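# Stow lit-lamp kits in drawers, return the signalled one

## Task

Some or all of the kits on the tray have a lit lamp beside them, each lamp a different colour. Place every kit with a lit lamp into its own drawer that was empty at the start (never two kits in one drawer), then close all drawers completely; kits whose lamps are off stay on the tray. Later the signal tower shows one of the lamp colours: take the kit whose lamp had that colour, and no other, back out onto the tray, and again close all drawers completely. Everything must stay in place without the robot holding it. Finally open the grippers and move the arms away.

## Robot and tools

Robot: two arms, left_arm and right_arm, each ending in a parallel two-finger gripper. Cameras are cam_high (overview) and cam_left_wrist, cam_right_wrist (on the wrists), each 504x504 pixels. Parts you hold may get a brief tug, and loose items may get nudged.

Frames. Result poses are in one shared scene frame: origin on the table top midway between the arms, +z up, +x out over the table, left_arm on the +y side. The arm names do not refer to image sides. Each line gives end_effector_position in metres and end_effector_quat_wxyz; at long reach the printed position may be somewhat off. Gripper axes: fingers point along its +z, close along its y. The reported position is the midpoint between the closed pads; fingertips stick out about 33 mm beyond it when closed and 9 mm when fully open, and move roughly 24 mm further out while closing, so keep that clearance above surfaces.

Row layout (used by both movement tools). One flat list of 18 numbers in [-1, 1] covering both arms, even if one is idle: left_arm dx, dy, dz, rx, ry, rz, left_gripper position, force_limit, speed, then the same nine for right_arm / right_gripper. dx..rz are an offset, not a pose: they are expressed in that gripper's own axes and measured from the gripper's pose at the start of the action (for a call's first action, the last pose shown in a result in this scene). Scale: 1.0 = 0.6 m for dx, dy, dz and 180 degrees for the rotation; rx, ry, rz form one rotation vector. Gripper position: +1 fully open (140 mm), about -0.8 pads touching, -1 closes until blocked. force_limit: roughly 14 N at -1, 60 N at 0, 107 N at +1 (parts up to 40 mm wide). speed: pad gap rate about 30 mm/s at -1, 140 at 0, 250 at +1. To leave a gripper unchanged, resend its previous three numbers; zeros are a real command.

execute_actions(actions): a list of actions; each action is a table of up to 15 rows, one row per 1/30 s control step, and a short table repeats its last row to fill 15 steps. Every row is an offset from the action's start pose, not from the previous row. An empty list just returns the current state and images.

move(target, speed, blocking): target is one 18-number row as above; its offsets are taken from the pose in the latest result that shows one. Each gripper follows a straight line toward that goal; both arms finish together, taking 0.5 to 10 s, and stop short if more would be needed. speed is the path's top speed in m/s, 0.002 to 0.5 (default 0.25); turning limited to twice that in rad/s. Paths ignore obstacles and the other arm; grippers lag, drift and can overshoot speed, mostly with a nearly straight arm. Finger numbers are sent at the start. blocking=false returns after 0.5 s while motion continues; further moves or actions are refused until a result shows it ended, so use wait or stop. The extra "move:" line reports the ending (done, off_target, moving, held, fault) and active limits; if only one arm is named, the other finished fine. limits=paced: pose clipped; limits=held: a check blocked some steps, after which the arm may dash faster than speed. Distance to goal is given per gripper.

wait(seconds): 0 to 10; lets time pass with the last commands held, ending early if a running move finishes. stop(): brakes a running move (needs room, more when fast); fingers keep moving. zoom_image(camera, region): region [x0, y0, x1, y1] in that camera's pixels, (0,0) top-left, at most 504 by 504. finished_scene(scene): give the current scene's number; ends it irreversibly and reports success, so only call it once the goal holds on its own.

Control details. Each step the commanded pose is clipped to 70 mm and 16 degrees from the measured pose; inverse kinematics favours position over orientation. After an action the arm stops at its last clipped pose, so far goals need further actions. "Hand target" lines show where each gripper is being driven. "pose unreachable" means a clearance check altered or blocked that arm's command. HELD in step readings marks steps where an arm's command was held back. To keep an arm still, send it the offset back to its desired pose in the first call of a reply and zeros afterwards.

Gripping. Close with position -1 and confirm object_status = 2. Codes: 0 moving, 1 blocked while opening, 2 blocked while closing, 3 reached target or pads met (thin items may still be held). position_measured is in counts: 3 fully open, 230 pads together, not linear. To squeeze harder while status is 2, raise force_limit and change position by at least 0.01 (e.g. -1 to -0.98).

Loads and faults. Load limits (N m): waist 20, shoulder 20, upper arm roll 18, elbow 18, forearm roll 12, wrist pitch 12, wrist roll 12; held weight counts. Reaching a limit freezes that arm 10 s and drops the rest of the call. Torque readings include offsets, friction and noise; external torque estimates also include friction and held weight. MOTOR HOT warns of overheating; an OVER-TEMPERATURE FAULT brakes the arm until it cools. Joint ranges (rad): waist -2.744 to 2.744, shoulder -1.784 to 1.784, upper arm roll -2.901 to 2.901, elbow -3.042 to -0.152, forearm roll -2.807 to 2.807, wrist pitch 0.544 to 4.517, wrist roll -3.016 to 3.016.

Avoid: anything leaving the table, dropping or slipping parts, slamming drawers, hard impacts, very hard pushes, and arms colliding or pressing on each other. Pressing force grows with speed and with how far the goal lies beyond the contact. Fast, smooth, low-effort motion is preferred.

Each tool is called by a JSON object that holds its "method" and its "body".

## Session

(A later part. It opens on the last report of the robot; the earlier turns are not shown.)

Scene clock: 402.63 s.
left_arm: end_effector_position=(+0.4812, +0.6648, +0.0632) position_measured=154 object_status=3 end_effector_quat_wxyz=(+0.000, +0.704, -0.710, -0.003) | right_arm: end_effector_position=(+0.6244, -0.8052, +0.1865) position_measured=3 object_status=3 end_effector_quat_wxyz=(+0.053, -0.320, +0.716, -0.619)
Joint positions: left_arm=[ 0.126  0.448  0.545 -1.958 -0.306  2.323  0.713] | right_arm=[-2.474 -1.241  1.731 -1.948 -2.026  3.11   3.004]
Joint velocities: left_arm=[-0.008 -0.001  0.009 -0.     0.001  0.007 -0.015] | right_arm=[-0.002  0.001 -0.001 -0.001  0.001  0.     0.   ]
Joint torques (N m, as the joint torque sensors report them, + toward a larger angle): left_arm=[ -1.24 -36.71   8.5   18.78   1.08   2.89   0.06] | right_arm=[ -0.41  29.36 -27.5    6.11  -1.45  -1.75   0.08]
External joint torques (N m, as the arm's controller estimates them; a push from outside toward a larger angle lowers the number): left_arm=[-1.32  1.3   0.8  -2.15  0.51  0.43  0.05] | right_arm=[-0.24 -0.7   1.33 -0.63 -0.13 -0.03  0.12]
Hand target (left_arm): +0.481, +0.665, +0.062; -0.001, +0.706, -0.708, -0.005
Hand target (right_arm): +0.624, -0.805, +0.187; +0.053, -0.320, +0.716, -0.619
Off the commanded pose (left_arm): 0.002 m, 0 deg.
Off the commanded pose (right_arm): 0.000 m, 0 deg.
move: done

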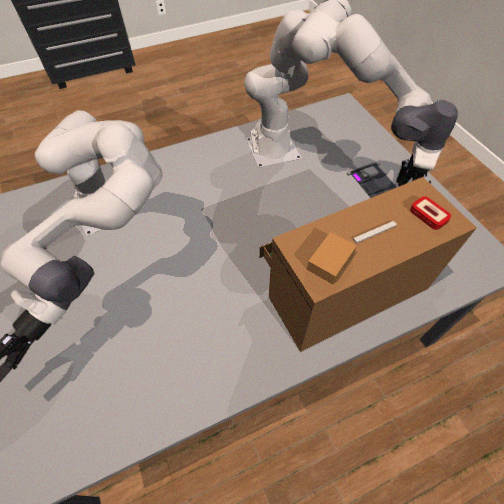

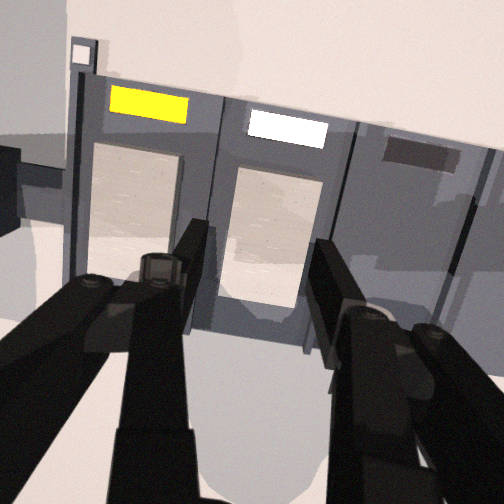

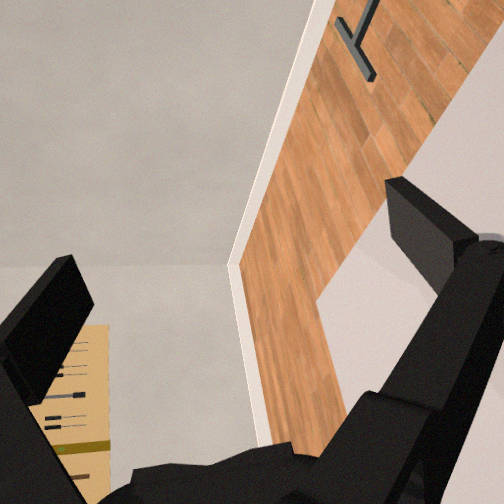

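{"method": "move", "body": {"target": [0.013,0.005,0.03,0,0,0,-0.2,0,0,0,0,0,0,0,0,1,0,0], "speed": 0.04}}

{"method": "move", "body": {"target": [0,0,0,0,0,0,-1,0,0,0,0,0,0,0,0,1,0,0]}}

{"method": "move", "body": {"target": [0,0,-0.12,0,0,0,-1,0,0,0,0,0,0,0,0,1,0,0], "speed": 0.1}}

{"method": "move", "body": {"target": [0.35,0.05,-0.28,0,0,0.5,-1,0,0,0,0,0,0,0,0,1,0,0]}}

Scene clock: 406.03 s.
left_arm: end_effector_position=(+0.4784, +0.6565, +0.0463) position_measured=154 object_status=3 end_effector_quat_wxyz=(+0.001, +0.704, -0.710, -0.004) | right_arm: end_effector_position=(+0.6244, -0.8052, +0.1865) position_measured=3 object_status=3 end_effector_quat_wxyz=(+0.053, -0.320, +0.716, -0.619)
Joint positions: left_arm=[ 0.125  0.461  0.528 -1.986 -0.316  2.361  0.71 ] | right_arm=[-2.474 -1.241  1.731 -1.948 -2.026  3.11   3.004]
Joint velocities: left_arm=[-0.001  0.001 -0.002  0.001 -0.002  0.017  0.002] | right_arm=[-0.     0.    -0.001  0.    -0.001  0.     0.   ]
Joint torques (N m, as the joint torque sensors report them, + toward a larger angle): left_arm=[  1.77 -35.36   5.84  18.65  -0.54   2.83   0.18] | right_arm=[ -0.6   29.38 -27.71   6.11  -1.46  -1.79   0.07]
External joint torques (N m, as the arm's controller estimates them; a push from outside toward a larger angle lowers the number): left_arm=[ 1.65  2.56 -1.87 -1.65 -1.1   0.39  0.18] | right_arm=[-0.52 -0.78  1.19 -0.72 -0.15 -0.06  0.11]
Hand target (left_arm): +0.479, +0.657, +0.045; +0.001, +0.704, -0.710, -0.002
Hand target (right_arm): +0.624, -0.805, +0.187; +0.053, -0.320, +0.716, -0.619
Off the commanded pose (left_arm): 0.001 m, 0 deg.
Off the commanded pose (right_arm): 0.000 m, 0 deg.
move: done

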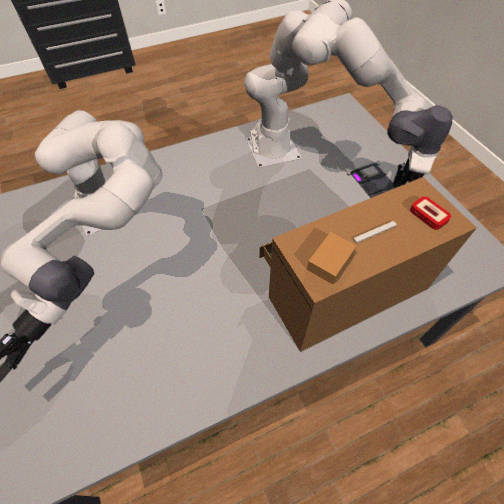

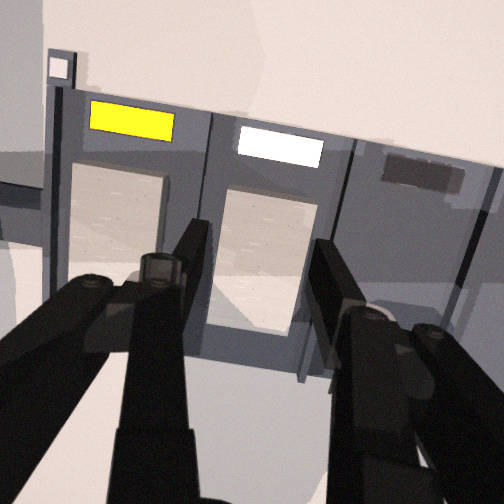

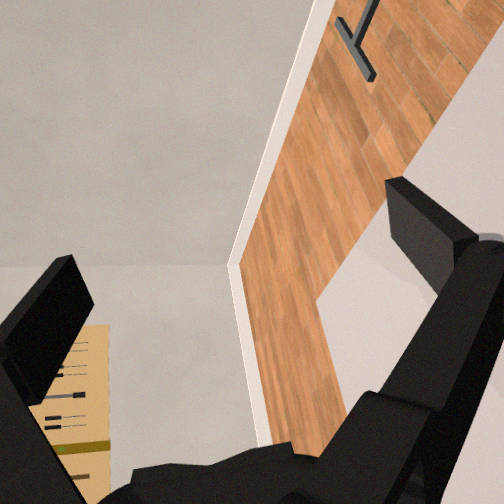

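Scene clock: 406.53 s.
left_arm: end_effector_position=(+0.4787, +0.6566, +0.0468) position_measured=177 object_status=2 end_effector_quat_wxyz=(+0.001, +0.704, -0.710, -0.003) | right_arm: end_effector_position=(+0.6244, -0.8052, +0.1865) position_measured=3 object_status=3 end_effector_quat_wxyz=(+0.053, -0.320, +0.716, -0.619)
Joint positions: left_arm=[ 0.125  0.461  0.528 -1.986 -0.316  2.362  0.71 ] | right_arm=[-2.474 -1.241  1.731 -1.948 -2.026  3.11   3.004]
Joint velocities: left_arm=[ 0.001 -0.     0.     0.001  0.002  0.001  0.002] | right_arm=[ 0.001 -0.     0.     0.    -0.001 -0.     0.   ]
Joint torques (N m, as the joint torque sensors report them, + toward a larger angle): left_arm=[  0.05 -36.17   6.42  19.35   0.48   2.41   0.24] | right_arm=[ -0.28  29.41 -27.76   6.46  -1.46  -1.8    0.11]
External joint torques (N m, as the arm's controller estimates them; a push from outside toward a larger angle lowers the number): left_arm=[-0.07  1.96 -1.32 -1.12 -0.08 -0.06  0.24] | right_arm=[-0.31 -0.62  0.94 -0.35 -0.15 -0.09  0.15]
Hand target (left_arm): +0.478, +0.657, +0.046; +0.001, +0.704, -0.710, -0.004
Hand target (right_arm): +0.624, -0.805, +0.187; +0.053, -0.320, +0.716, -0.619
Off the commanded pose (left_arm): 0.001 m, 0 deg.
Off the commanded pose (right_arm): 0.000 m, 0 deg.
move: done

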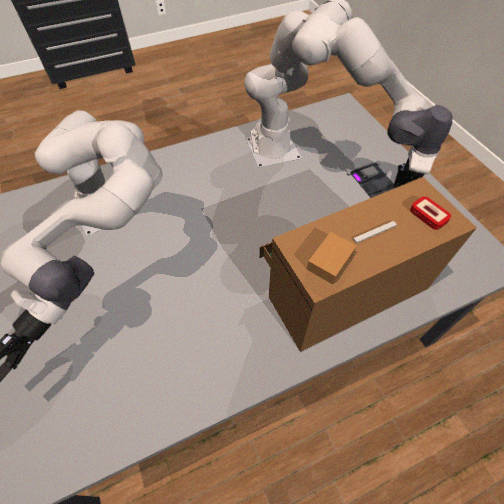

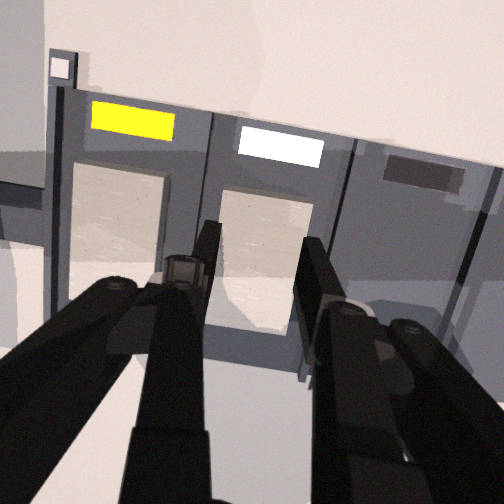

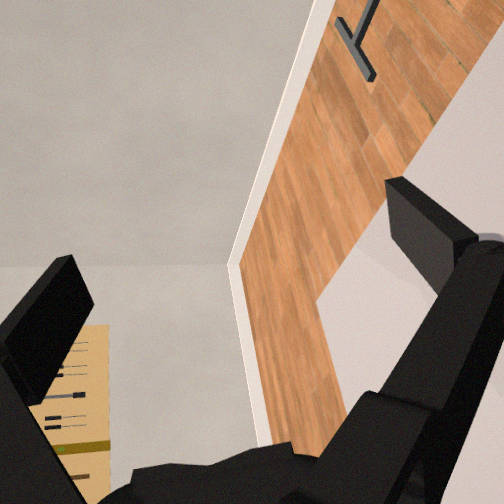

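Scene clock: 407.80 s.
left_arm: end_effector_position=(+0.4778, +0.6577, +0.1184) position_measured=177 object_status=2 end_effector_quat_wxyz=(-0.000, +0.703, -0.711, -0.004) | right_arm: end_effector_position=(+0.6244, -0.8052, +0.1865) position_measured=3 object_status=3 end_effector_quat_wxyz=(+0.053, -0.320, +0.716, -0.619)
Joint positions: left_arm=[ 0.078  0.34   0.59  -1.956 -0.227  2.228  0.658] | right_arm=[-2.474 -1.241  1.731 -1.948 -2.026  3.11   3.004]
Joint velocities: left_arm=[ 0.     0.001 -0.001  0.001 -0.    -0.011 -0.012] | right_arm=[ 0.    -0.    -0.001 -0.001  0.    -0.001  0.   ]
Joint torques (N m, as the joint torque sensors report them, + toward a larger angle): left_arm=[ -1.89 -34.83   6.87  23.45   1.59   2.07  -0.09] | right_arm=[ -0.31  29.13 -27.35   6.05  -1.45  -1.78   0.06]
External joint torques (N m, as the arm's controller estimates them; a push from outside toward a larger angle lowers the number): left_arm=[-1.87  0.27  0.66  1.32  0.96 -0.39 -0.09] | right_arm=[-0.37 -0.96  1.46 -0.82 -0.14 -0.06  0.1 ]
Hand target (left_arm): +0.478, +0.658, +0.120; -0.000, +0.705, -0.709, -0.005
Hand target (right_arm): +0.624, -0.805, +0.187; +0.053, -0.320, +0.716, -0.619
Off the commanded pose (left_arm): 0.002 m, 0 deg.
Off the commanded pose (right_arm): 0.000 m, 0 deg.
move: done

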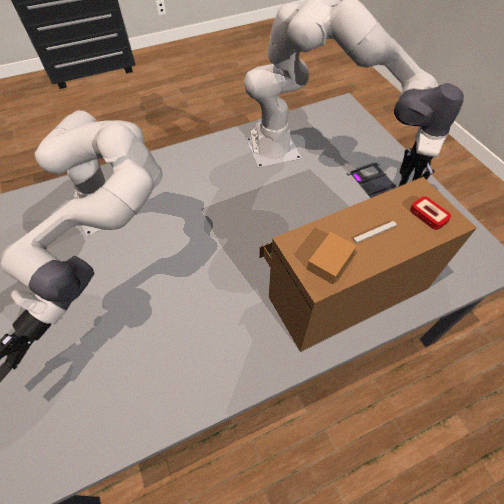

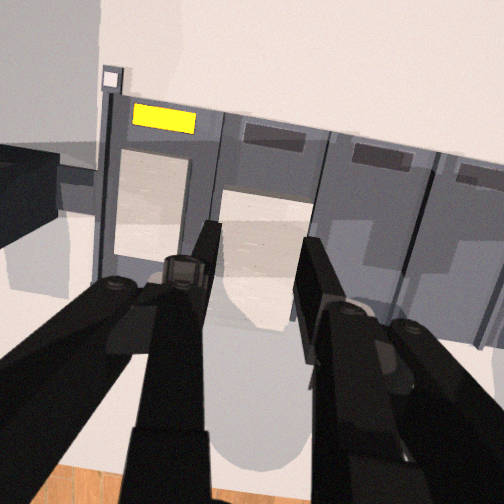

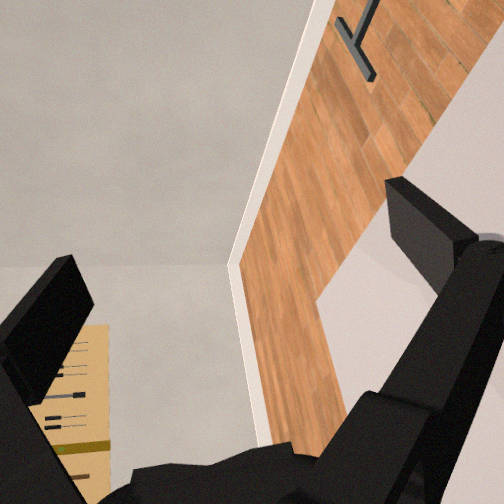

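Scene clock: 411.80 s.
left_arm: end_effector_position=(+0.4452, +0.4507, +0.2877) position_measured=177 object_status=2 end_effector_quat_wxyz=(+0.001, -0.006, +1.000, +0.009) | right_arm: end_effector_position=(+0.6244, -0.8052, +0.1865) position_measured=3 object_status=3 end_effector_quat_wxyz=(+0.053, -0.320, +0.716, -0.619)
Joint positions: left_arm=[-0.152 -0.184  0.412 -2.083  0.096  1.917  1.647] | right_arm=[-2.474 -1.241  1.731 -1.948 -2.026  3.11   3.004]
Joint velocities: left_arm=[-0.001  0.001 -0.     0.001 -0.001 -0.002  0.029] | right_arm=[-0.001  0.     0.001  0.001 -0.001  0.001  0.002]
Joint torques (N m, as the joint torque sensors report them, + toward a larger angle): left_arm=[ -0.52 -22.62  -3.53  26.14   1.3    1.99   0.32] | right_arm=[ -0.26  29.44 -27.53   6.22  -1.44  -1.8    0.06]
External joint torques (N m, as the arm's controller estimates them; a push from outside toward a larger angle lowers the number): left_arm=[-0.45  0.06 -1.    1.9   0.5  -0.43  0.32] | right_arm=[-0.24 -0.69  1.31 -0.63 -0.13 -0.08  0.1 ]
Hand target (left_arm): +0.446, +0.451, +0.289; +0.001, +0.001, +1.000, +0.010
Hand target (right_arm): +0.624, -0.805, +0.187; +0.053, -0.320, +0.716, -0.619
Off the commanded pose (left_arm): 0.005 m, 1 deg.
Off the commanded pose (right_arm): 0.000 m, 0 deg.
move: off_target (left_arm)

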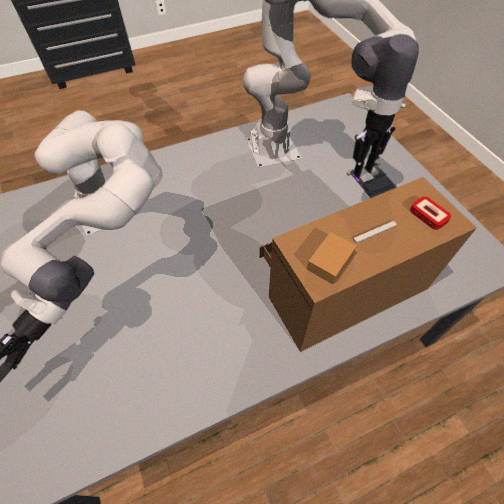

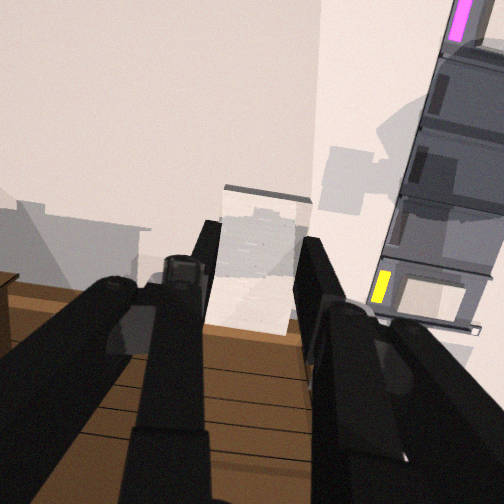

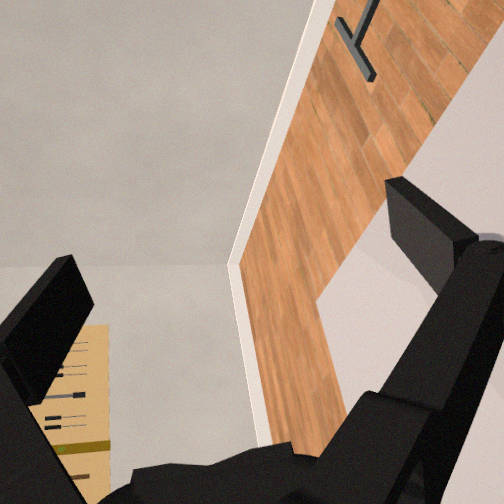

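{"method": "move", "body": {"target": [-0.1,-0.525,0.03,0,0,0,-1,0,0,0,0,0,0,0,0,1,0,0]}}

{"method": "move", "body": {"target": [-0.1,0,0.03,0,-0.02,0,-1,0,0,0,0,0,0,0,0,1,0,0], "speed": 0.05}}

Scene clock: 415.33 s.
left_arm: end_effector_position=(+0.5087, +0.1349, +0.2685) position_measured=177 object_status=2 end_effector_quat_wxyz=(+0.005, +0.002, +1.000, +0.008) | right_arm: end_effector_position=(+0.6244, -0.8052, +0.1865) position_measured=3 object_status=3 end_effector_quat_wxyz=(+0.053, -0.320, +0.716, -0.619)
Joint positions: left_arm=[-0.386  0.159  0.13  -1.741 -0.002  1.901  1.183] | right_arm=[-2.474 -1.241  1.731 -1.948 -2.026  3.11   3.004]
Joint velocities: left_arm=[-0.001  0.001  0.001  0.001 -0.    -0.003 -0.03 ] | right_arm=[-0.    -0.001 -0.     0.001 -0.     0.     0.   ]
Joint torques (N m, as the joint torque sensors report them, + toward a larger angle): left_arm=[  0.2  -35.72   0.43  25.78  -0.06   2.04  -0.19] | right_arm=[ -0.51  29.31 -27.3    6.23  -1.45  -1.8    0.07]
External joint torques (N m, as the arm's controller estimates them; a push from outside toward a larger angle lowers the number): left_arm=[ 0.13  1.24 -0.43  1.5  -0.85 -0.39 -0.19] | right_arm=[-0.61 -0.75  1.45 -0.66 -0.14 -0.08  0.11]
Hand target (left_arm): +0.509, +0.134, +0.269; +0.004, -0.005, +1.000, +0.007
Hand target (right_arm): +0.624, -0.805, +0.187; +0.053, -0.320, +0.716, -0.619
Off the commanded pose (left_arm): 0.005 m, 1 deg.
Off the commanded pose (right_arm): 0.000 m, 0 deg.
move: off_target (left_arm)

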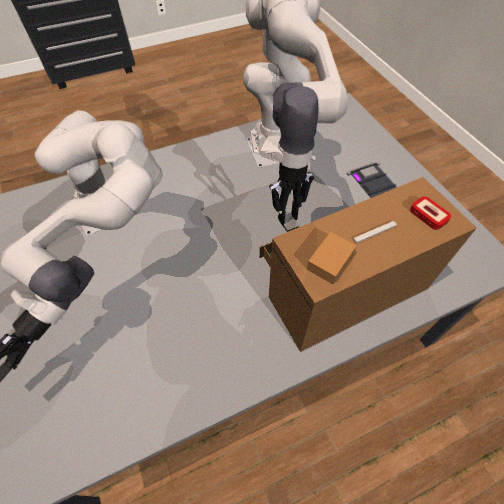

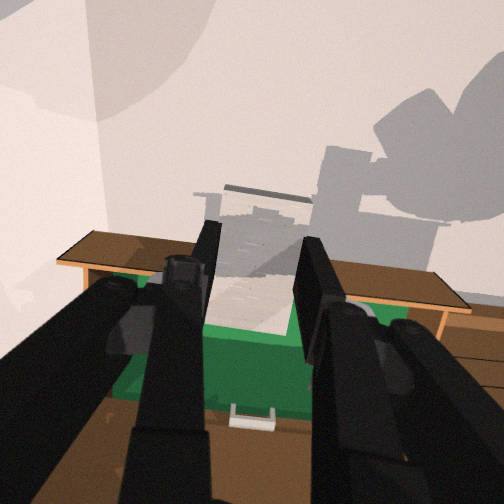

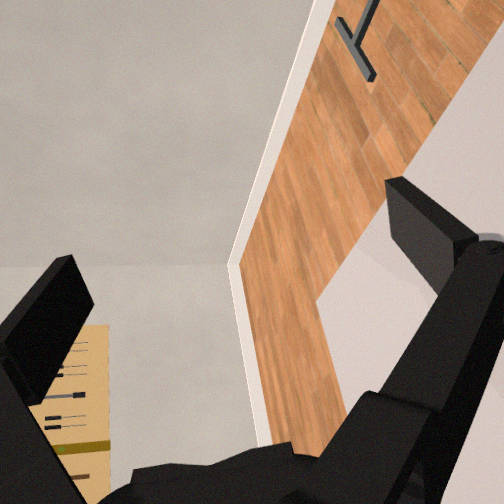

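Scene clock: 416.97 s.
left_arm: end_effector_position=(+0.5652, +0.1329, +0.2488) position_measured=177 object_status=2 end_effector_quat_wxyz=(+0.032, +0.001, +0.999, +0.008) | right_arm: end_effector_position=(+0.6244, -0.8052, +0.1865) position_measured=3 object_status=3 end_effector_quat_wxyz=(+0.053, -0.320, +0.716, -0.619)
Joint positions: left_arm=[-0.364  0.29   0.138 -1.624 -0.002  1.966  1.207] | right_arm=[-2.474 -1.241  1.731 -1.948 -2.026  3.11   3.004]
Joint velocities: left_arm=[ 0.001 -0.001 -0.001  0.005 -0.     0.005  0.008] | right_arm=[ 0.001 -0.001  0.    -0.001 -0.     0.001 -0.001]
Joint torques (N m, as the joint torque sensors report them, + toward a larger angle): left_arm=[  1.94 -38.93   1.51  25.82   0.83   3.13   0.25] | right_arm=[ -0.48  29.37 -27.42   6.34  -1.46  -1.79   0.07]
External joint torques (N m, as the arm's controller estimates them; a push from outside toward a larger angle lowers the number): left_arm=[2.02 2.27 0.06 1.48 0.03 0.6  0.25] | right_arm=[-0.58 -0.64  1.28 -0.51 -0.16 -0.08  0.11]
Hand target (left_arm): +0.569, +0.134, +0.251; +0.035, +0.002, +0.999, +0.007
Hand target (right_arm): +0.624, -0.805, +0.187; +0.053, -0.320, +0.716, -0.619
Off the commanded pose (left_arm): 0.005 m, 1 deg.
Off the commanded pose (right_arm): 0.000 m, 0 deg.
move: off_target (left_arm)

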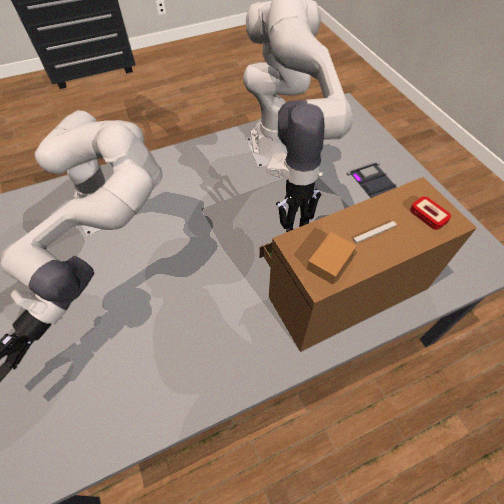

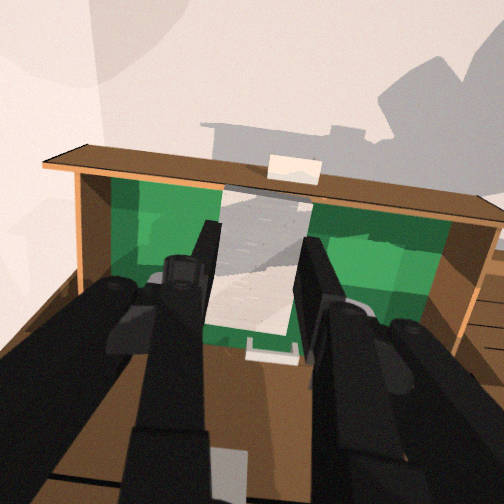

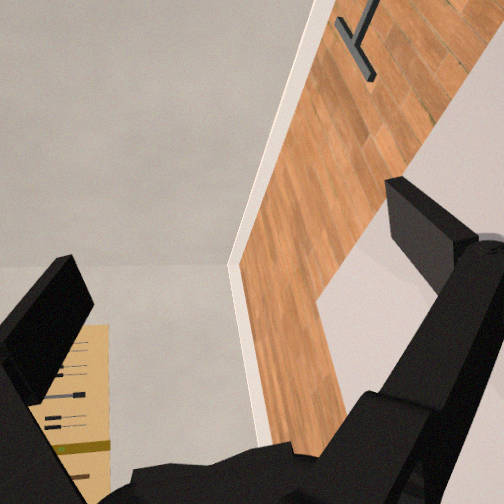

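{"method": "move", "body": {"target": [-0.015,0,0.025,0,0,0,-1,0,0,0,0,0,0,0,0,1,0,0], "speed": 0.03}}

Scene clock: 419.47 s.
left_arm: end_effector_position=(+0.5756, +0.1331, +0.2426) position_measured=177 object_status=2 end_effector_quat_wxyz=(+0.036, +0.001, +0.999, +0.007) | right_arm: end_effector_position=(+0.6244, -0.8052, +0.1865) position_measured=3 object_status=3 end_effector_quat_wxyz=(+0.053, -0.320, +0.716, -0.619)
Joint positions: left_arm=[-0.357  0.317  0.138 -1.604 -0.004  1.981  1.212] | right_arm=[-2.474 -1.241  1.731 -1.948 -2.026  3.11   3.004]
Joint velocities: left_arm=[-0.     0.003 -0.     0.002 -0.002  0.005  0.004] | right_arm=[ 0.001 -0.001  0.     0.001  0.     0.001 -0.001]
Joint torques (N m, as the joint torque sensors report them, + toward a larger angle): left_arm=[  1.64 -33.81   0.09  22.2   -0.5    3.09   0.2 ] | right_arm=[ -0.38  29.53 -27.49   6.12  -1.47  -1.79   0.07]
External joint torques (N m, as the arm's controller estimates them; a push from outside toward a larger angle lowers the number): left_arm=[ 1.93  8.44 -1.33 -2.27 -1.29  0.51  0.21] | right_arm=[-0.42 -0.48  1.21 -0.68 -0.16 -0.08  0.11]
Hand target (left_arm): +0.575, +0.133, +0.234; +0.032, +0.001, +0.999, +0.007
Hand target (right_arm): +0.624, -0.805, +0.187; +0.053, -0.320, +0.716, -0.619
Off the commanded pose (left_arm): 0.008 m, 1 deg.
Off the commanded pose (right_arm): 0.000 m, 0 deg.
move: off_target (left_arm)

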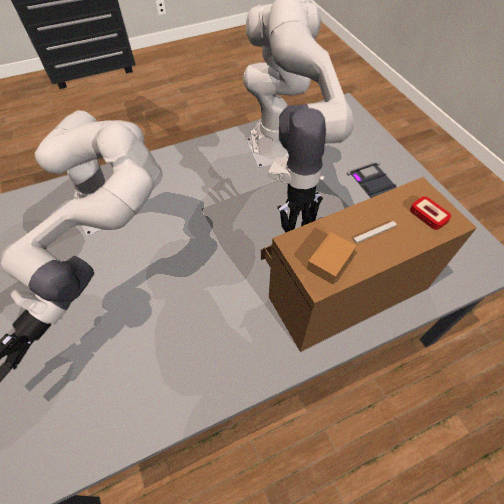

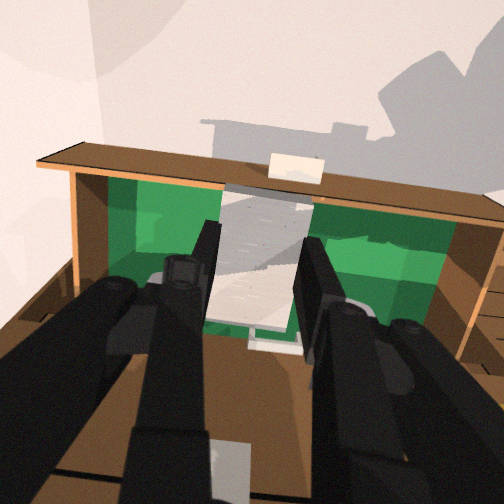

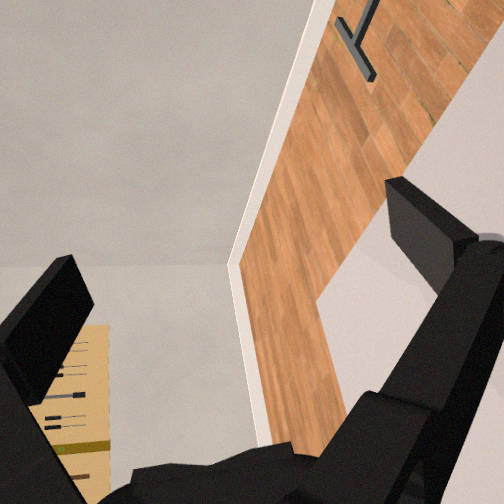

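{"method": "move", "body": {"target": [0.005,0,-0.015,0,0,0,-1,0,0,0,0,0,0,0,0,1,0,0], "speed": 0.03}}

{"method": "move", "body": {"target": [-0.015,0.085,0,0,0,0,-1,0,0,0,0,0,0,0,0,1,0,0], "speed": 0.05}}

{"method": "move", "body": {"target": [0,0,0.02,0,0,0,-1,0,0,0,0,0,0,0,0,1,0,0], "speed": 0.02}}

Scene clock: 423.47 s.
left_arm: end_effector_position=(+0.5732, +0.1340, +0.2501) position_measured=177 object_status=2 end_effector_quat_wxyz=(+0.036, +0.000, +0.999, +0.006) | right_arm: end_effector_position=(+0.6244, -0.8052, +0.1865) position_measured=3 object_status=3 end_effector_quat_wxyz=(+0.053, -0.320, +0.716, -0.619)
Joint positions: left_arm=[-0.357  0.304  0.138 -1.604 -0.004  1.969  1.212] | right_arm=[-2.474 -1.241  1.731 -1.948 -2.026  3.11   3.004]
Joint velocities: left_arm=[-0.001 -0.001 -0.    -0.001 -0.    -0.007  0.002] | right_arm=[-0.    -0.     0.     0.001  0.001  0.001  0.   ]
Joint torques (N m, as the joint torque sensors report them, + toward a larger angle): left_arm=[ -1.61 -41.39   0.16  24.6    1.43   2.21  -0.05] | right_arm=[ -0.47  29.44 -27.61   6.24  -1.47  -1.77   0.04]
External joint torques (N m, as the arm's controller estimates them; a push from outside toward a larger angle lowers the number): left_arm=[-1.45  0.35 -1.29  0.16  0.63 -0.37 -0.05] | right_arm=[-0.49 -0.55  1.04 -0.57 -0.17 -0.06  0.08]
Hand target (left_arm): +0.572, +0.133, +0.251; +0.036, +0.000, +0.999, +0.007
Hand target (right_arm): +0.624, -0.805, +0.187; +0.053, -0.320, +0.716, -0.619
Off the commanded pose (left_arm): 0.002 m, 0 deg.
Off the commanded pose (right_arm): 0.000 m, 0 deg.
move: done

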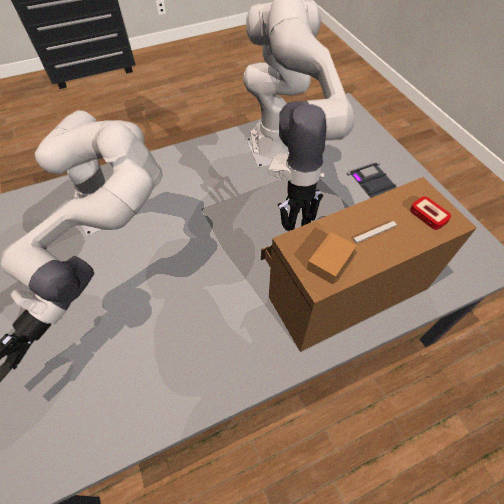

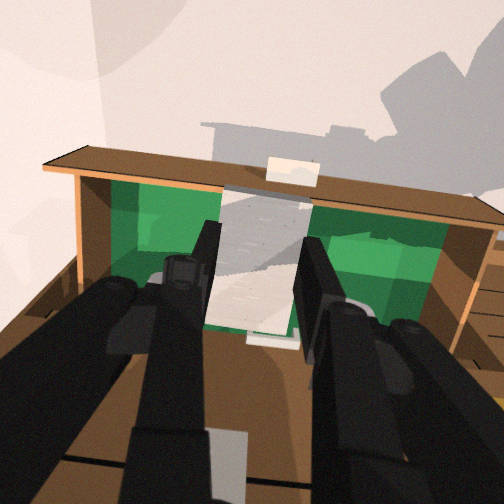

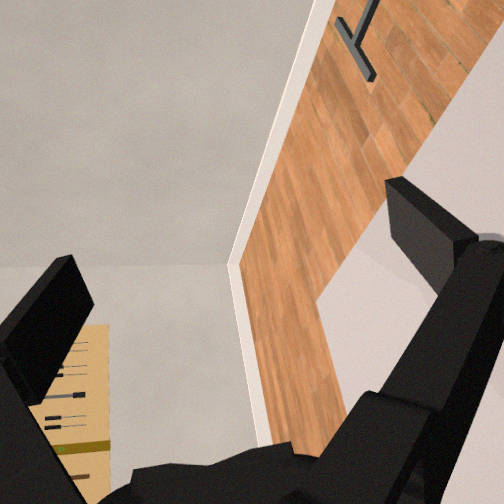

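Scene clock: 424.83 s.
left_arm: end_effector_position=(+0.5792, +0.1832, +0.2481) position_measured=177 object_status=2 end_effector_quat_wxyz=(+0.032, -0.002, +0.999, +0.009) | right_arm: end_effector_position=(+0.6244, -0.8052, +0.1865) position_measured=3 object_status=3 end_effector_quat_wxyz=(+0.053, -0.320, +0.716, -0.619)
Joint positions: left_arm=[-0.292  0.28   0.146 -1.64  -0.006  1.973  1.283] | right_arm=[-2.474 -1.241  1.731 -1.948 -2.026  3.11   3.004]
Joint velocities: left_arm=[ 0.002  0.    -0.    -0.    -0.001 -0.     0.029] | right_arm=[ 0.001  0.001 -0.    -0.001  0.    -0.     0.002]
Joint torques (N m, as the joint torque sensors report them, + toward a larger angle): left_arm=[  2.8  -41.23   2.34  23.37   0.07   3.56   0.16] | right_arm=[ -0.45  29.39 -27.51   6.13  -1.46  -1.78   0.04]
External joint torques (N m, as the arm's controller estimates them; a push from outside toward a larger angle lowers the number): left_arm=[ 3.03 -0.36  0.99 -0.98 -0.72  1.01  0.16] | right_arm=[-0.45 -0.68  1.27 -0.68 -0.15 -0.06  0.08]
Hand target (left_arm): +0.582, +0.185, +0.251; +0.036, +0.001, +0.999, +0.006
Hand target (right_arm): +0.624, -0.805, +0.187; +0.053, -0.320, +0.716, -0.619
Off the commanded pose (left_arm): 0.005 m, 1 deg.
Off the commanded pose (right_arm): 0.000 m, 0 deg.
move: off_target (left_arm)

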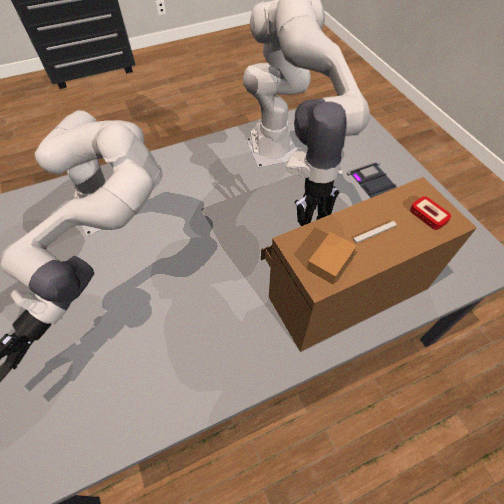

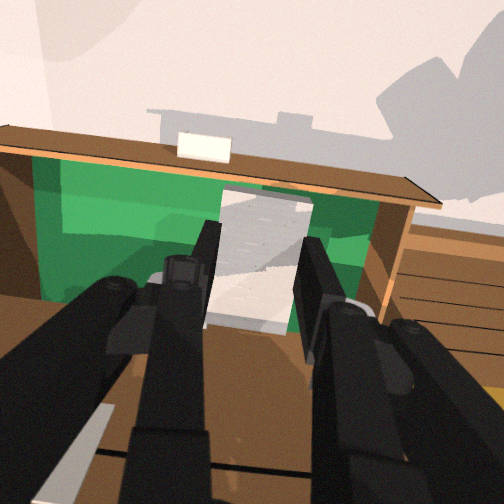

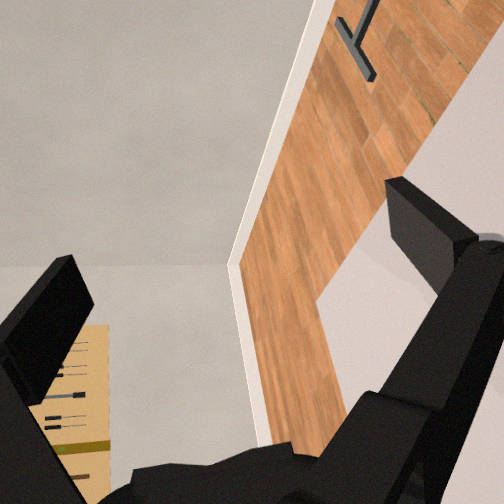

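Scene clock: 425.70 s.
left_arm: end_effector_position=(+0.5790, +0.1837, +0.2367) position_measured=177 object_status=2 end_effector_quat_wxyz=(+0.030, -0.002, +0.999, +0.010) | right_arm: end_effector_position=(+0.6244, -0.8052, +0.1865) position_measured=3 object_status=3 end_effector_quat_wxyz=(+0.053, -0.320, +0.716, -0.619)
Joint positions: left_arm=[-0.292  0.289  0.146 -1.657 -0.006  1.995  1.283] | right_arm=[-2.474 -1.241  1.731 -1.948 -2.026  3.11   3.004]
Joint velocities: left_arm=[-0.001  0.    -0.001  0.    -0.     0.011 -0.   ] | right_arm=[-0.     0.    -0.     0.001 -0.001  0.    -0.001]
Joint torques (N m, as the joint torque sensors report them, + toward a larger angle): left_arm=[  1.31 -39.22   0.54  22.72   0.31   3.06   0.14] | right_arm=[ -0.67  29.52 -27.22   6.28  -1.47  -1.78   0.08]
External joint torques (N m, as the arm's controller estimates them; a push from outside toward a larger angle lowers the number): left_arm=[ 1.39  1.85 -0.98 -1.58 -0.48  0.53  0.14] | right_arm=[-0.62 -0.58  1.6  -0.52 -0.16 -0.06  0.12]
Hand target (left_arm): +0.580, +0.183, +0.236; +0.031, -0.001, +0.999, +0.009
Hand target (right_arm): +0.624, -0.805, +0.187; +0.053, -0.320, +0.716, -0.619
Off the commanded pose (left_arm): 0.001 m, 0 deg.
Off the commanded pose (right_arm): 0.000 m, 0 deg.
move: done

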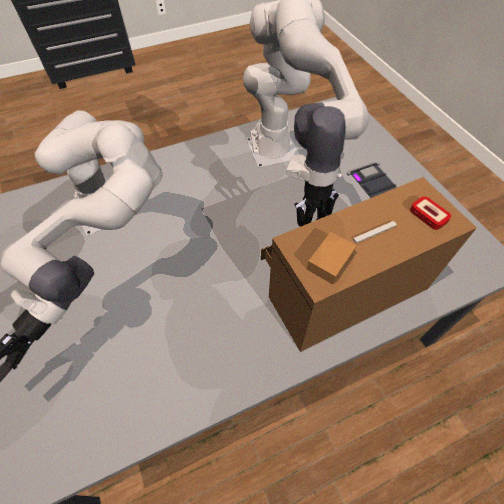

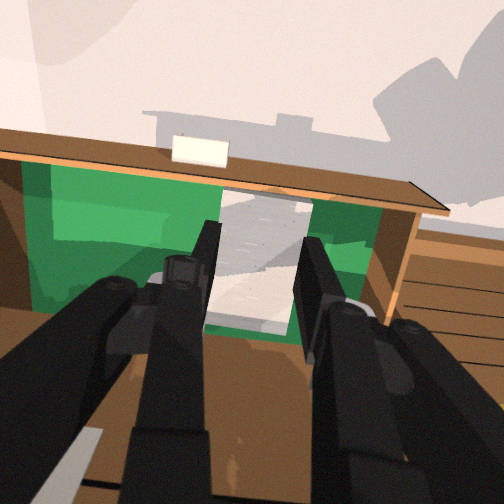

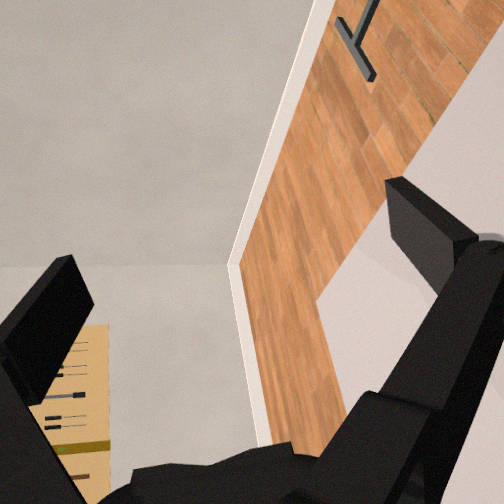

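{"method": "move", "body": {"target": [-0.003,0,0.05,0,0,0,-1,0,0,0,0,0,0,0,0,1,0,0], "speed": 0.02}}

Scene clock: 429.63 s.
left_arm: end_effector_position=(+0.5817, +0.1835, +0.2073) position_measured=177 object_status=2 end_effector_quat_wxyz=(+0.029, -0.001, +1.000, +0.012) | right_arm: end_effector_position=(+0.6244, -0.8052, +0.1865) position_measured=3 object_status=3 end_effector_quat_wxyz=(+0.053, -0.320, +0.716, -0.619)
Joint positions: left_arm=[-0.292  0.319  0.146 -1.69  -0.008  2.054  1.284] | right_arm=[-2.474 -1.241  1.731 -1.948 -2.026  3.11   3.004]
Joint velocities: left_arm=[ 0.001 -0.001  0.    -0.     0.     0.01  -0.001] | right_arm=[-0.    -0.001 -0.     0.001  0.     0.001  0.   ]
Joint torques (N m, as the joint torque sensors report them, + toward a larger angle): left_arm=[  1.54 -40.04   0.54  22.45  -0.35   2.95   0.22] | right_arm=[ -0.44  29.36 -27.44   6.26  -1.43  -1.77   0.04]
External joint torques (N m, as the arm's controller estimates them; a push from outside toward a larger angle lowers the number): left_arm=[ 1.43  1.78 -1.32 -1.65 -1.12  0.42  0.22] | right_arm=[-0.38 -0.73  1.42 -0.56 -0.12 -0.05  0.08]
Hand target (left_arm): +0.583, +0.184, +0.207; +0.030, -0.001, +1.000, +0.010
Hand target (right_arm): +0.624, -0.805, +0.187; +0.053, -0.320, +0.716, -0.619
Off the commanded pose (left_arm): 0.001 m, 0 deg.
Off the commanded pose (right_arm): 0.000 m, 0 deg.
move: done

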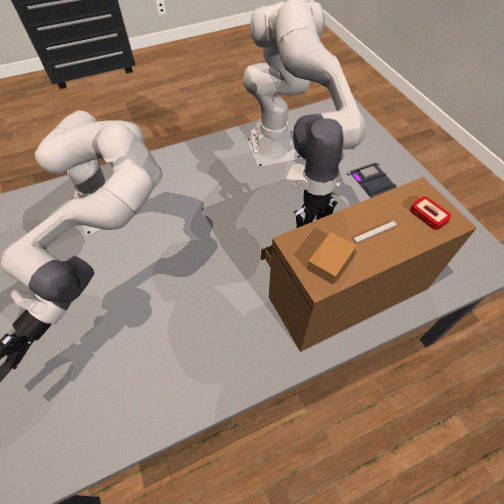

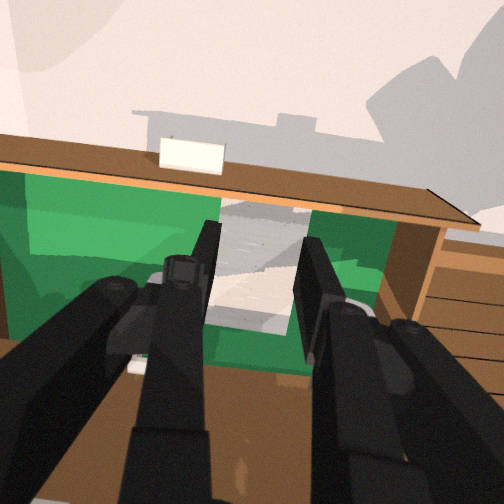

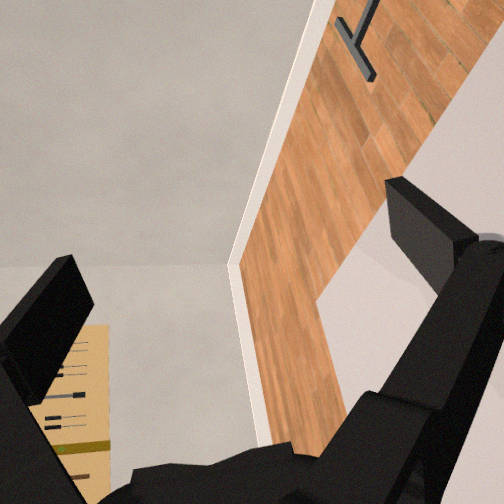

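{"method": "move", "body": {"target": [0,0,0.027,0,0,0,-1,0,0,0,0,0,0,0,0,1,0,0], "speed": 0.015}}

Scene clock: 432.30 s.
left_arm: end_effector_position=(+0.5819, +0.1841, +0.1918) position_measured=177 object_status=2 end_effector_quat_wxyz=(+0.028, -0.001, +1.000, +0.013) | right_arm: end_effector_position=(+0.6244, -0.8052, +0.1865) position_measured=3 object_status=3 end_effector_quat_wxyz=(+0.053, -0.320, +0.716, -0.619)
Joint positions: left_arm=[-0.292  0.334  0.146 -1.708 -0.008  2.084  1.284] | right_arm=[-2.474 -1.241  1.731 -1.948 -2.026  3.11   3.004]
Joint velocities: left_arm=[-0.001  0.    -0.    -0.     0.     0.009  0.001] | right_arm=[ 0.     0.001 -0.    -0.001 -0.    -0.001 -0.002]
Joint torques (N m, as the joint torque sensors report them, + toward a larger angle): left_arm=[  0.79 -41.09   1.07  22.89   0.02   3.1    0.19] | right_arm=[ -0.5   29.42 -27.41   6.3   -1.45  -1.77   0.05]
External joint torques (N m, as the arm's controller estimates them; a push from outside toward a larger angle lowers the number): left_arm=[ 0.81  1.1  -0.77 -1.12 -0.73  0.58  0.19] | right_arm=[-0.56 -0.68  1.37 -0.55 -0.15 -0.05  0.09]
Hand target (left_arm): +0.583, +0.184, +0.191; +0.029, -0.001, +1.000, +0.012
Hand target (right_arm): +0.624, -0.805, +0.187; +0.053, -0.320, +0.716, -0.619
Off the commanded pose (left_arm): 0.001 m, 0 deg.
Off the commanded pose (right_arm): 0.000 m, 0 deg.
move: done

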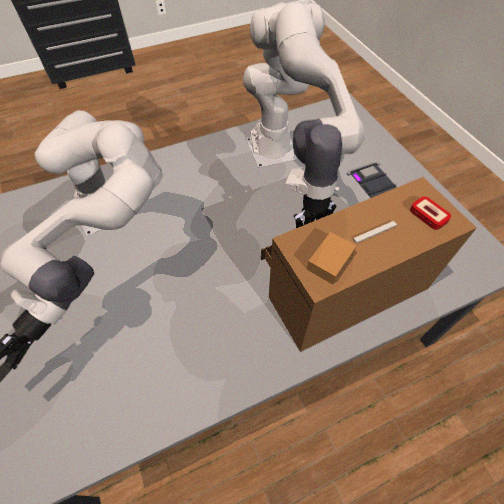

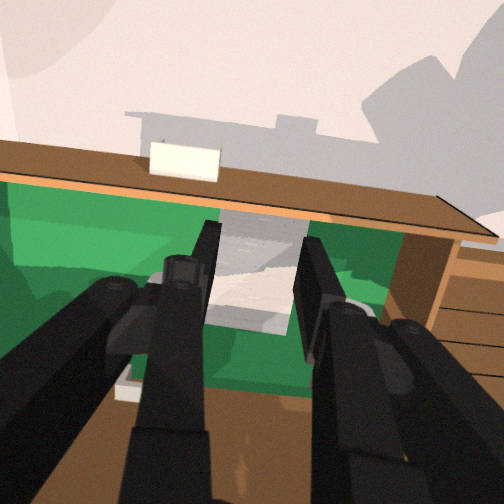

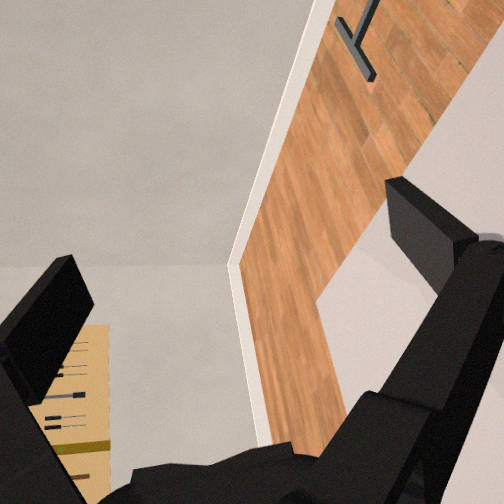

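{"method": "move", "body": {"target": [-0.004,0,0.022,0,0,0,-1,0,0,0,0,0,0,0,0,1,0,0], "speed": 0.012}}

Scene clock: 435.27 s.
left_arm: end_effector_position=(+0.5871, +0.1827, +0.1875) position_measured=177 object_status=2 end_effector_quat_wxyz=(+0.034, -0.000, +0.999, +0.012) | right_arm: end_effector_position=(+0.6244, -0.8052, +0.1865) position_measured=3 object_status=3 end_effector_quat_wxyz=(+0.053, -0.320, +0.716, -0.619)
Joint positions: left_arm=[-0.292  0.344  0.146 -1.708 -0.008  2.105  1.284] | right_arm=[-2.474 -1.241  1.731 -1.948 -2.026  3.11   3.004]
Joint velocities: left_arm=[-0.001  0.002 -0.001  0.001  0.     0.007 -0.   ] | right_arm=[-0.001 -0.001  0.001 -0.001 -0.     0.     0.   ]
Joint torques (N m, as the joint torque sensors report them, + toward a larger angle): left_arm=[  1.49 -34.8    1.43  21.16  -0.26   2.77   0.21] | right_arm=[ -0.56  29.38 -27.44   6.25  -1.45  -1.8    0.06]
External joint torques (N m, as the arm's controller estimates them; a push from outside toward a larger angle lowers the number): left_arm=[ 1.58  7.76 -0.41 -2.91 -1.01  0.2   0.21] | right_arm=[-0.55 -0.67  1.3  -0.57 -0.14 -0.09  0.1 ]
Hand target (left_arm): +0.585, +0.184, +0.179; +0.028, -0.001, +1.000, +0.013
Hand target (right_arm): +0.624, -0.805, +0.187; +0.053, -0.320, +0.716, -0.619
Off the commanded pose (left_arm): 0.009 m, 1 deg.
Off the commanded pose (right_arm): 0.000 m, 0 deg.
move: off_target (left_arm)

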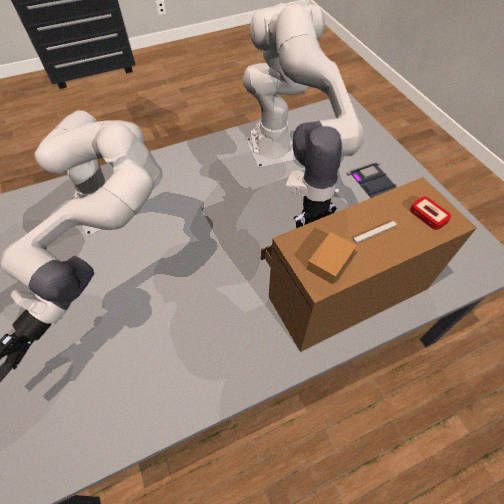

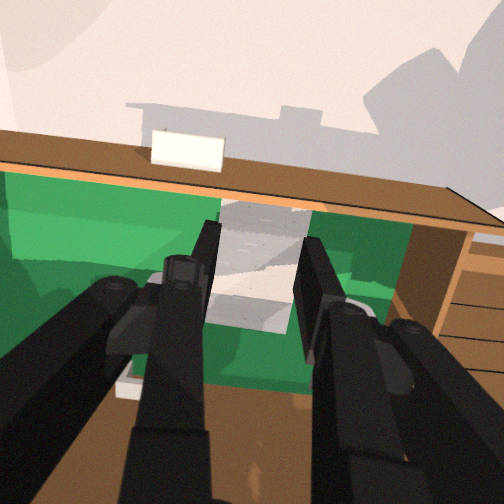

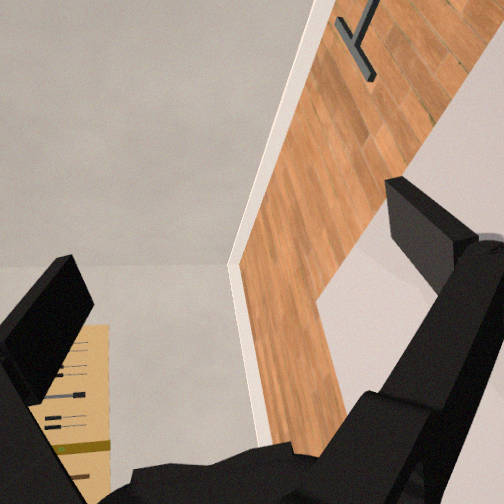

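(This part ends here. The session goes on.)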